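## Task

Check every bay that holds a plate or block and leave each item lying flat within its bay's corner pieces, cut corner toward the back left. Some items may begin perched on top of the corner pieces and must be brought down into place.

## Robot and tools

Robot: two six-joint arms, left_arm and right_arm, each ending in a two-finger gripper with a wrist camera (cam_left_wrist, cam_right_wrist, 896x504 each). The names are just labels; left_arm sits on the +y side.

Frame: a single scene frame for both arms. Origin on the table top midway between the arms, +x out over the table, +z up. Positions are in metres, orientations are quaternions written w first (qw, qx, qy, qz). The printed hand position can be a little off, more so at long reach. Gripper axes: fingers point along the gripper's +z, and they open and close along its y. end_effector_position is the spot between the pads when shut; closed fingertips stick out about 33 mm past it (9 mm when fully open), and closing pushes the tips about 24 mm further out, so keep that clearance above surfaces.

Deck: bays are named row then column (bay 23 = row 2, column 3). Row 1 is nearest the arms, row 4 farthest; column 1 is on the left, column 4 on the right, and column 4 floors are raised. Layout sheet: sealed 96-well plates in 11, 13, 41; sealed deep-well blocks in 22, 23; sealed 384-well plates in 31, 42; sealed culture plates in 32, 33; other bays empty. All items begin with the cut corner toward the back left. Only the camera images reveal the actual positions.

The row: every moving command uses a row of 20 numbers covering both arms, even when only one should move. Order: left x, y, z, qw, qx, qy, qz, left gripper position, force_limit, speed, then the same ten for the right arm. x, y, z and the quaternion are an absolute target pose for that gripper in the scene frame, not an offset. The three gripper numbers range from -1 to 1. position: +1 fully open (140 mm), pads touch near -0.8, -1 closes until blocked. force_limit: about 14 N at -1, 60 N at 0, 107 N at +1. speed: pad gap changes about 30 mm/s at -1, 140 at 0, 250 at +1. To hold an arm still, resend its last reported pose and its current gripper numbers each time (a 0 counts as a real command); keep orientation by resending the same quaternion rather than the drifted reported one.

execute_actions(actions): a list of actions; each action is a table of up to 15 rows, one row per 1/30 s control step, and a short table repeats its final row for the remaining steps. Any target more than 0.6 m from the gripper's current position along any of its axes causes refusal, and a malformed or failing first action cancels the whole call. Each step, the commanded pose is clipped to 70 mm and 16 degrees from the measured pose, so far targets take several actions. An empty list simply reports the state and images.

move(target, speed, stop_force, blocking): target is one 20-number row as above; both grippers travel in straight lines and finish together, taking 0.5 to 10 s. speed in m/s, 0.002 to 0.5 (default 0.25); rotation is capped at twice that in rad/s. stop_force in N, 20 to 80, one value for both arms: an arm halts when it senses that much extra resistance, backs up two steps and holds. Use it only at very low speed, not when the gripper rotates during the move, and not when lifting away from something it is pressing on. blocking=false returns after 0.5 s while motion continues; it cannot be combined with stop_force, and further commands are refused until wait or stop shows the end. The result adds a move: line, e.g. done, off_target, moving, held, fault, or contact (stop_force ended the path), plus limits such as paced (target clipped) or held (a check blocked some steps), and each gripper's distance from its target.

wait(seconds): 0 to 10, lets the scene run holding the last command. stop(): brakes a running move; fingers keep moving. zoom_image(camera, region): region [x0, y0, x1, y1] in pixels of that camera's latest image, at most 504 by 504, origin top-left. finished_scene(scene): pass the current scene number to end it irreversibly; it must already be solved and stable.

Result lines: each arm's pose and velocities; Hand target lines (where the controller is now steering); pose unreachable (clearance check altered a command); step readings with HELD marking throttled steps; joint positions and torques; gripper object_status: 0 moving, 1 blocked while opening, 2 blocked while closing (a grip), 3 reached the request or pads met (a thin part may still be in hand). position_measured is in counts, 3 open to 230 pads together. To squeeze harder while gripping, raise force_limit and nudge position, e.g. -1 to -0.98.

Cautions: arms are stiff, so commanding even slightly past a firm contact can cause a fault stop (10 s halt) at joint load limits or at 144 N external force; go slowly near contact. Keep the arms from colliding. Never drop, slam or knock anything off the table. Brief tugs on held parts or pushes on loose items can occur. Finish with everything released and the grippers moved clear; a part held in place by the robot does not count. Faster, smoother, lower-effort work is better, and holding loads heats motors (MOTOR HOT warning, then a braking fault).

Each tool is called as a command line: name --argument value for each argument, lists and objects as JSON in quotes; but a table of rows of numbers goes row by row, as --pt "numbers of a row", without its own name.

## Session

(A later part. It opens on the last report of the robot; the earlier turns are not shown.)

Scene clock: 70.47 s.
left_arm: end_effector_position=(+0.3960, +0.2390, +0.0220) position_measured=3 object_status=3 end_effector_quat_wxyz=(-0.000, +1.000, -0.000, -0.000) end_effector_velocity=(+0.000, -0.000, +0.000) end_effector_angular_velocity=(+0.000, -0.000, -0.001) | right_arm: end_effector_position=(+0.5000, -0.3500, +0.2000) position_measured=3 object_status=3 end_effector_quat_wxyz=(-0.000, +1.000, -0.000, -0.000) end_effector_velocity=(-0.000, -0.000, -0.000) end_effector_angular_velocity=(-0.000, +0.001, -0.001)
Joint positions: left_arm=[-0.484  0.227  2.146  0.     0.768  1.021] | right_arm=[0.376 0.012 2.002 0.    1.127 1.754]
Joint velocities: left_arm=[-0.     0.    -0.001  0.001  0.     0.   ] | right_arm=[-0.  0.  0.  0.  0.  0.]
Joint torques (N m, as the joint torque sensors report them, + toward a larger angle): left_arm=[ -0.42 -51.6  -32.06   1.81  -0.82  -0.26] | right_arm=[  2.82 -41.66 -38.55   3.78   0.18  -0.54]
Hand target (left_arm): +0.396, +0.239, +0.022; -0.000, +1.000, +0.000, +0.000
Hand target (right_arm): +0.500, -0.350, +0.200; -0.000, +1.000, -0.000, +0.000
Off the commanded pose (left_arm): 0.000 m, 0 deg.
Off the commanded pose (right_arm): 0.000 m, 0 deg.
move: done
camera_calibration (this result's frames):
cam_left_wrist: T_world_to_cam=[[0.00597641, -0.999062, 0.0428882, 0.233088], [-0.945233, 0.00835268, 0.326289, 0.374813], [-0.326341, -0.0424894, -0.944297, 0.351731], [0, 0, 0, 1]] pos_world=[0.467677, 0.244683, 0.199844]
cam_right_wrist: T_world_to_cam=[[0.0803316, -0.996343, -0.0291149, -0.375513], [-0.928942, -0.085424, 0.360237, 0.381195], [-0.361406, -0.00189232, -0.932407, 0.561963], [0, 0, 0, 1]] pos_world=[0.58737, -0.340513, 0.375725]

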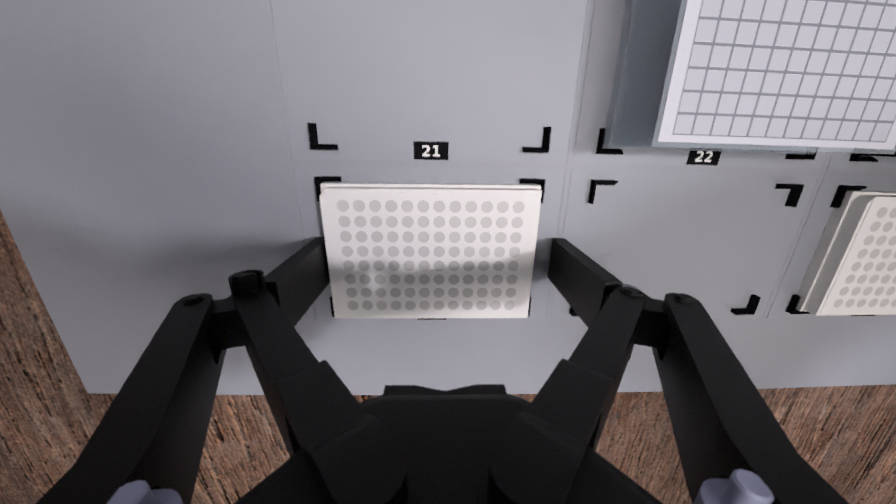

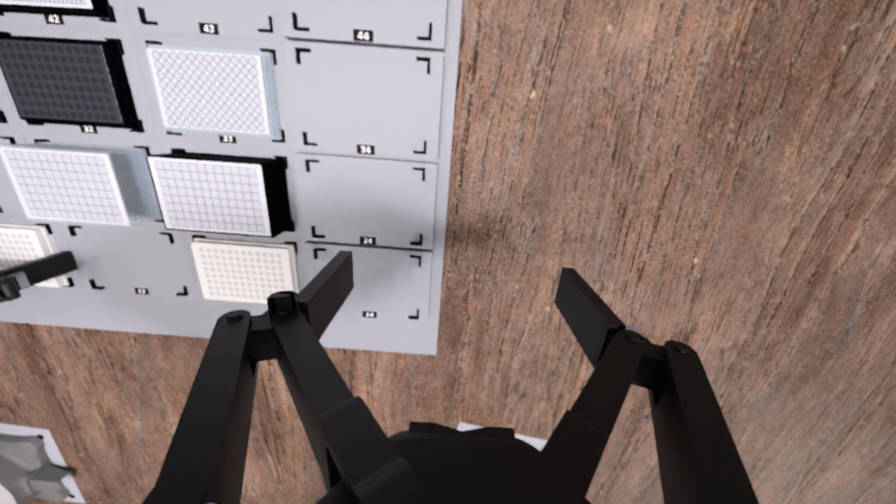

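Seated, apparently. Inspect the dark ones closer.

move --target '[0.396,0.245,0.07,0,1,0,0,1,0,0,0.5,-0.35,0.2,0,1,0,0,1,0,0]' --speed 0.1

zoom_image --camera "cam_left_wrist" --region '[330,150,560,320]'

move --target '[0.68,0.245,0.08,0,1,0,0,1,0,0,0.52,-0.09,0.1,0,1,0,0,1,0,0]'

zoom_image --camera "cam_left_wrist" --region '[320,60,580,260]'

zoom_image --camera "cam_left_wrist" --region '[540,60,800,300]'

zoom_image --camera "cam_right_wrist" --region '[330,170,570,380]'

Scene clock: 81.30 s.
left_arm: end_effector_position=(+0.3960, +0.2450, +0.0700) position_measured=3 object_status=3 end_effector_quat_wxyz=(-0.000, +1.000, -0.000, -0.000) end_effector_velocity=(+0.001, +0.000, +0.000) end_effector_angular_velocity=(+0.000, -0.001, -0.001) | right_arm: end_effector_position=(+0.5000, -0.3500, +0.2000) position_measured=3 object_status=3 end_effector_quat_wxyz=(-0.000, +1.000, -0.000, -0.000) end_effector_velocity=(-0.000, +0.000, -0.001) end_effector_angular_velocity=(+0.000, +0.002, +0.001)
Joint positions: left_arm=[-0.474  0.161  2.114  0.     0.866  1.031] | right_arm=[0.376 0.012 2.002 0.    1.127 1.754]
Joint velocities: left_arm=[ 0.     0.    -0.001  0.001  0.    -0.   ] | right_arm=[-0.     0.001  0.     0.001  0.001 -0.001]
Joint torques (N m, as the joint torque sensors report them, + toward a larger angle): left_arm=[  2.32 -46.05 -33.     3.18   0.06  -0.12] | right_arm=[  3.86 -41.76 -38.11   3.55   0.09  -0.57]
Hand target (left_arm): +0.396, +0.245, +0.070; -0.000, +1.000, +0.000, +0.000
Hand target (right_arm): +0.500, -0.350, +0.200; -0.000, +1.000, -0.000, +0.000
Off the commanded pose (left_arm): 0.000 m, 0 deg.
Off the commanded pose (right_arm): 0.000 m, 0 deg.
move: done
camera_calibration (this result's frames):
cam_left_wrist: T_world_to_cam=[[0.00599617, -0.999062, 0.0428806, 0.236997], [-0.945237, 0.00833097, 0.326277, 0.359144], [-0.326329, -0.0424888, -0.944301, 0.397303], [0, 0, 0, 1]] pos_world=[0.467707, 0.250663, 0.24783]
cam_right_wrist: T_world_to_cam=[[0.0803315, -0.996343, -0.029115, -0.375513], [-0.928941, -0.0854239, 0.360237, 0.381195], [-0.361406, -0.00189223, -0.932406, 0.561963], [0, 0, 0, 1]] pos_world=[0.58737, -0.340513, 0.375725]

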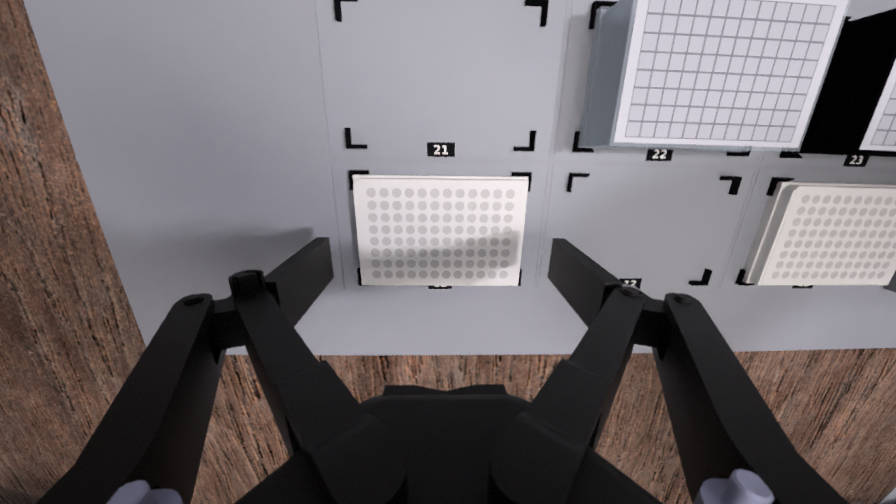

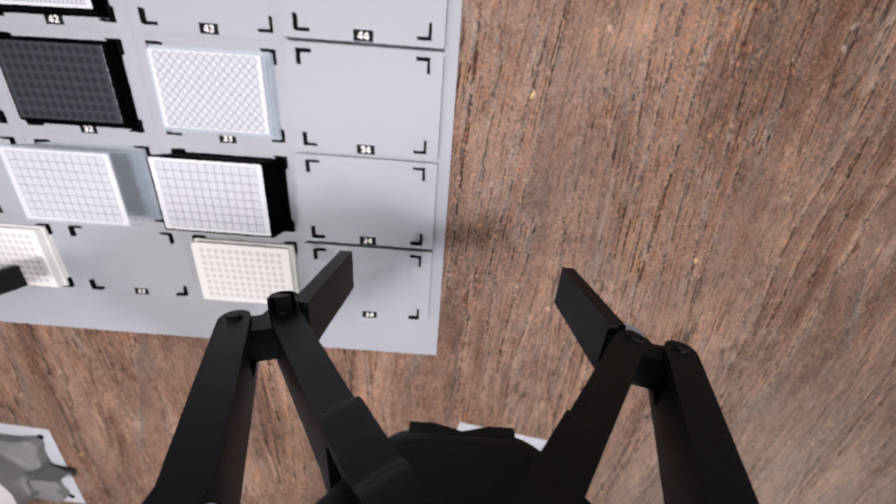

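Region (330, 150, 560, 320) of cam_left_wrist's 896x504 image, scaled by 2.191, with more detail than that image has; it fills the top 373 rows of this view, and the rest is white.

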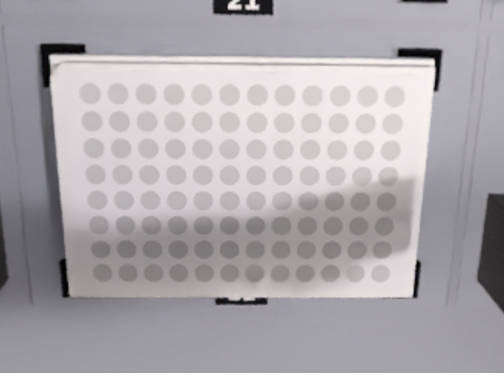

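Scene clock: 82.83 s.
left_arm: end_effector_position=(+0.6799, +0.2449, +0.0799) position_measured=3 object_status=3 end_effector_quat_wxyz=(+0.000, +1.000, +0.000, -0.000) end_effector_velocity=(-0.000, +0.000, -0.001) end_effector_angular_velocity=(+0.001, +0.001, -0.000) | right_arm: end_effector_position=(+0.5198, -0.0897, +0.1000) position_measured=3 object_status=3 end_effector_quat_wxyz=(-0.000, +1.000, +0.000, +0.000) end_effector_velocity=(+0.000, +0.000, -0.001) end_effector_angular_velocity=(-0.000, +0.001, -0.001)
Joint positions: left_arm=[-0.287  0.514  1.581 -0.     1.047  1.218] | right_arm=[0.783 0.298 1.866 0.    0.977 2.161]
Joint velocities: left_arm=[ 0.     0.001  0.     0.001 -0.     0.   ] | right_arm=[ 0.     0.001 -0.     0.    -0.     0.001]
Joint torques (N m, as the joint torque sensors report them, + toward a larger angle): left_arm=[  1.74 -84.77 -37.48   3.62   0.    -0.13] | right_arm=[  3.42 -69.81 -35.2    3.36  -0.03  -0.33]
Hand target (left_arm): +0.680, +0.245, +0.080; +0.000, +1.000, +0.000, -0.000
Hand target (right_arm): +0.520, -0.090, +0.100; -0.000, +1.000, +0.000, +0.000
Off the commanded pose (left_arm): 0.000 m, 0 deg.
Off the commanded pose (right_arm): 0.000 m, 0 deg.
move: done
camera_calibration (this result's frames):
cam_left_wrist: T_world_to_cam=[[0.00608297, -0.999054, 0.0430604, 0.234709], [-0.945217, 0.00831034, 0.326337, 0.624278], [-0.326386, -0.0426865, -0.944272, 0.499385], [0, 0, 0, 1]] pos_world=[0.751642, 0.250616, 0.257723]
cam_right_wrist: T_world_to_cam=[[0.0803633, -0.996336, -0.029263, -0.120706], [-0.929007, -0.0855074, 0.360049, 0.457878], [-0.361232, -0.00174915, -0.932475, 0.476247], [0, 0, 0, 1]] pos_world=[0.607108, -0.0802792, 0.275698]

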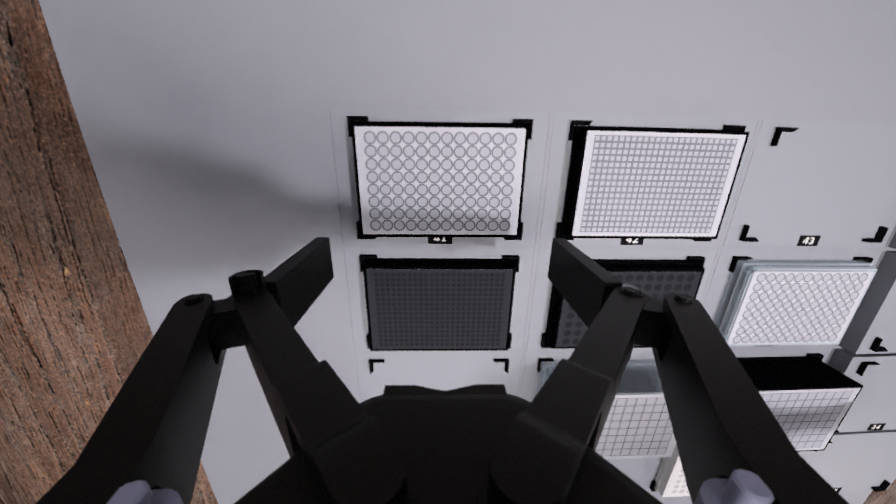

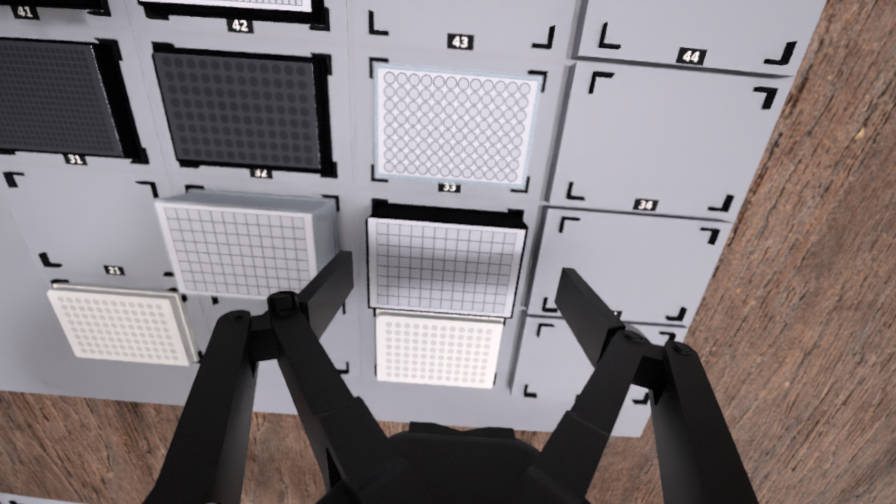

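Region (320, 60, 580, 260) of cam_left_wrist's 896x504 image, scaled by 1.938, with more detail than that image has; it fills the top 388 rows of this view, and the rest is white.

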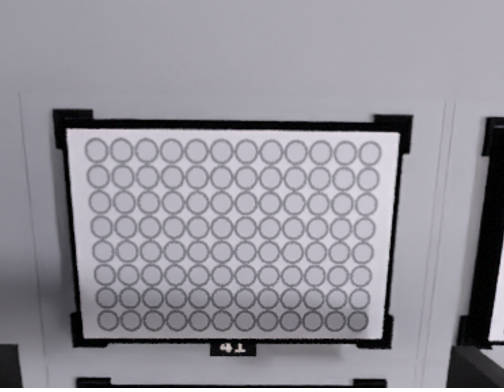

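Region (540, 60, 800, 300) of cam_left_wrist's 896x504 image, scaled by 1.938, with more detail than that image has; it fills the top 465 rows of this view, and the rest is white.

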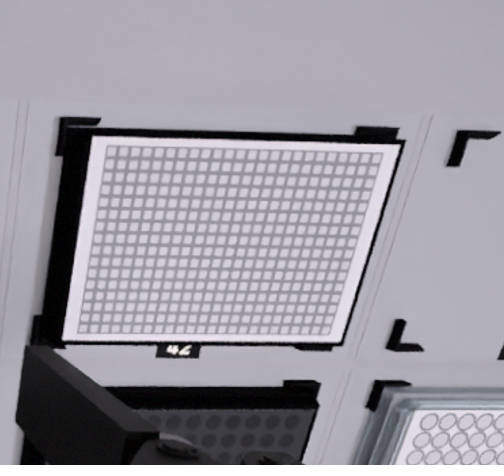

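Region (330, 170, 570, 380) of cam_right_wrist's 896x504 image, scaled by 2.100, with more detail than that image has; it fills the top 441 rows of this view, and the rest is white.

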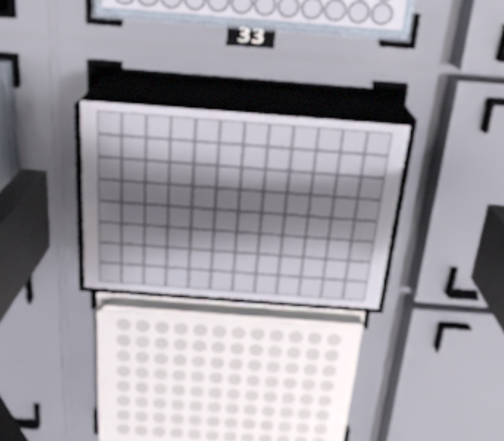

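finished_scene --scene 1

The scene is finished: the task was done.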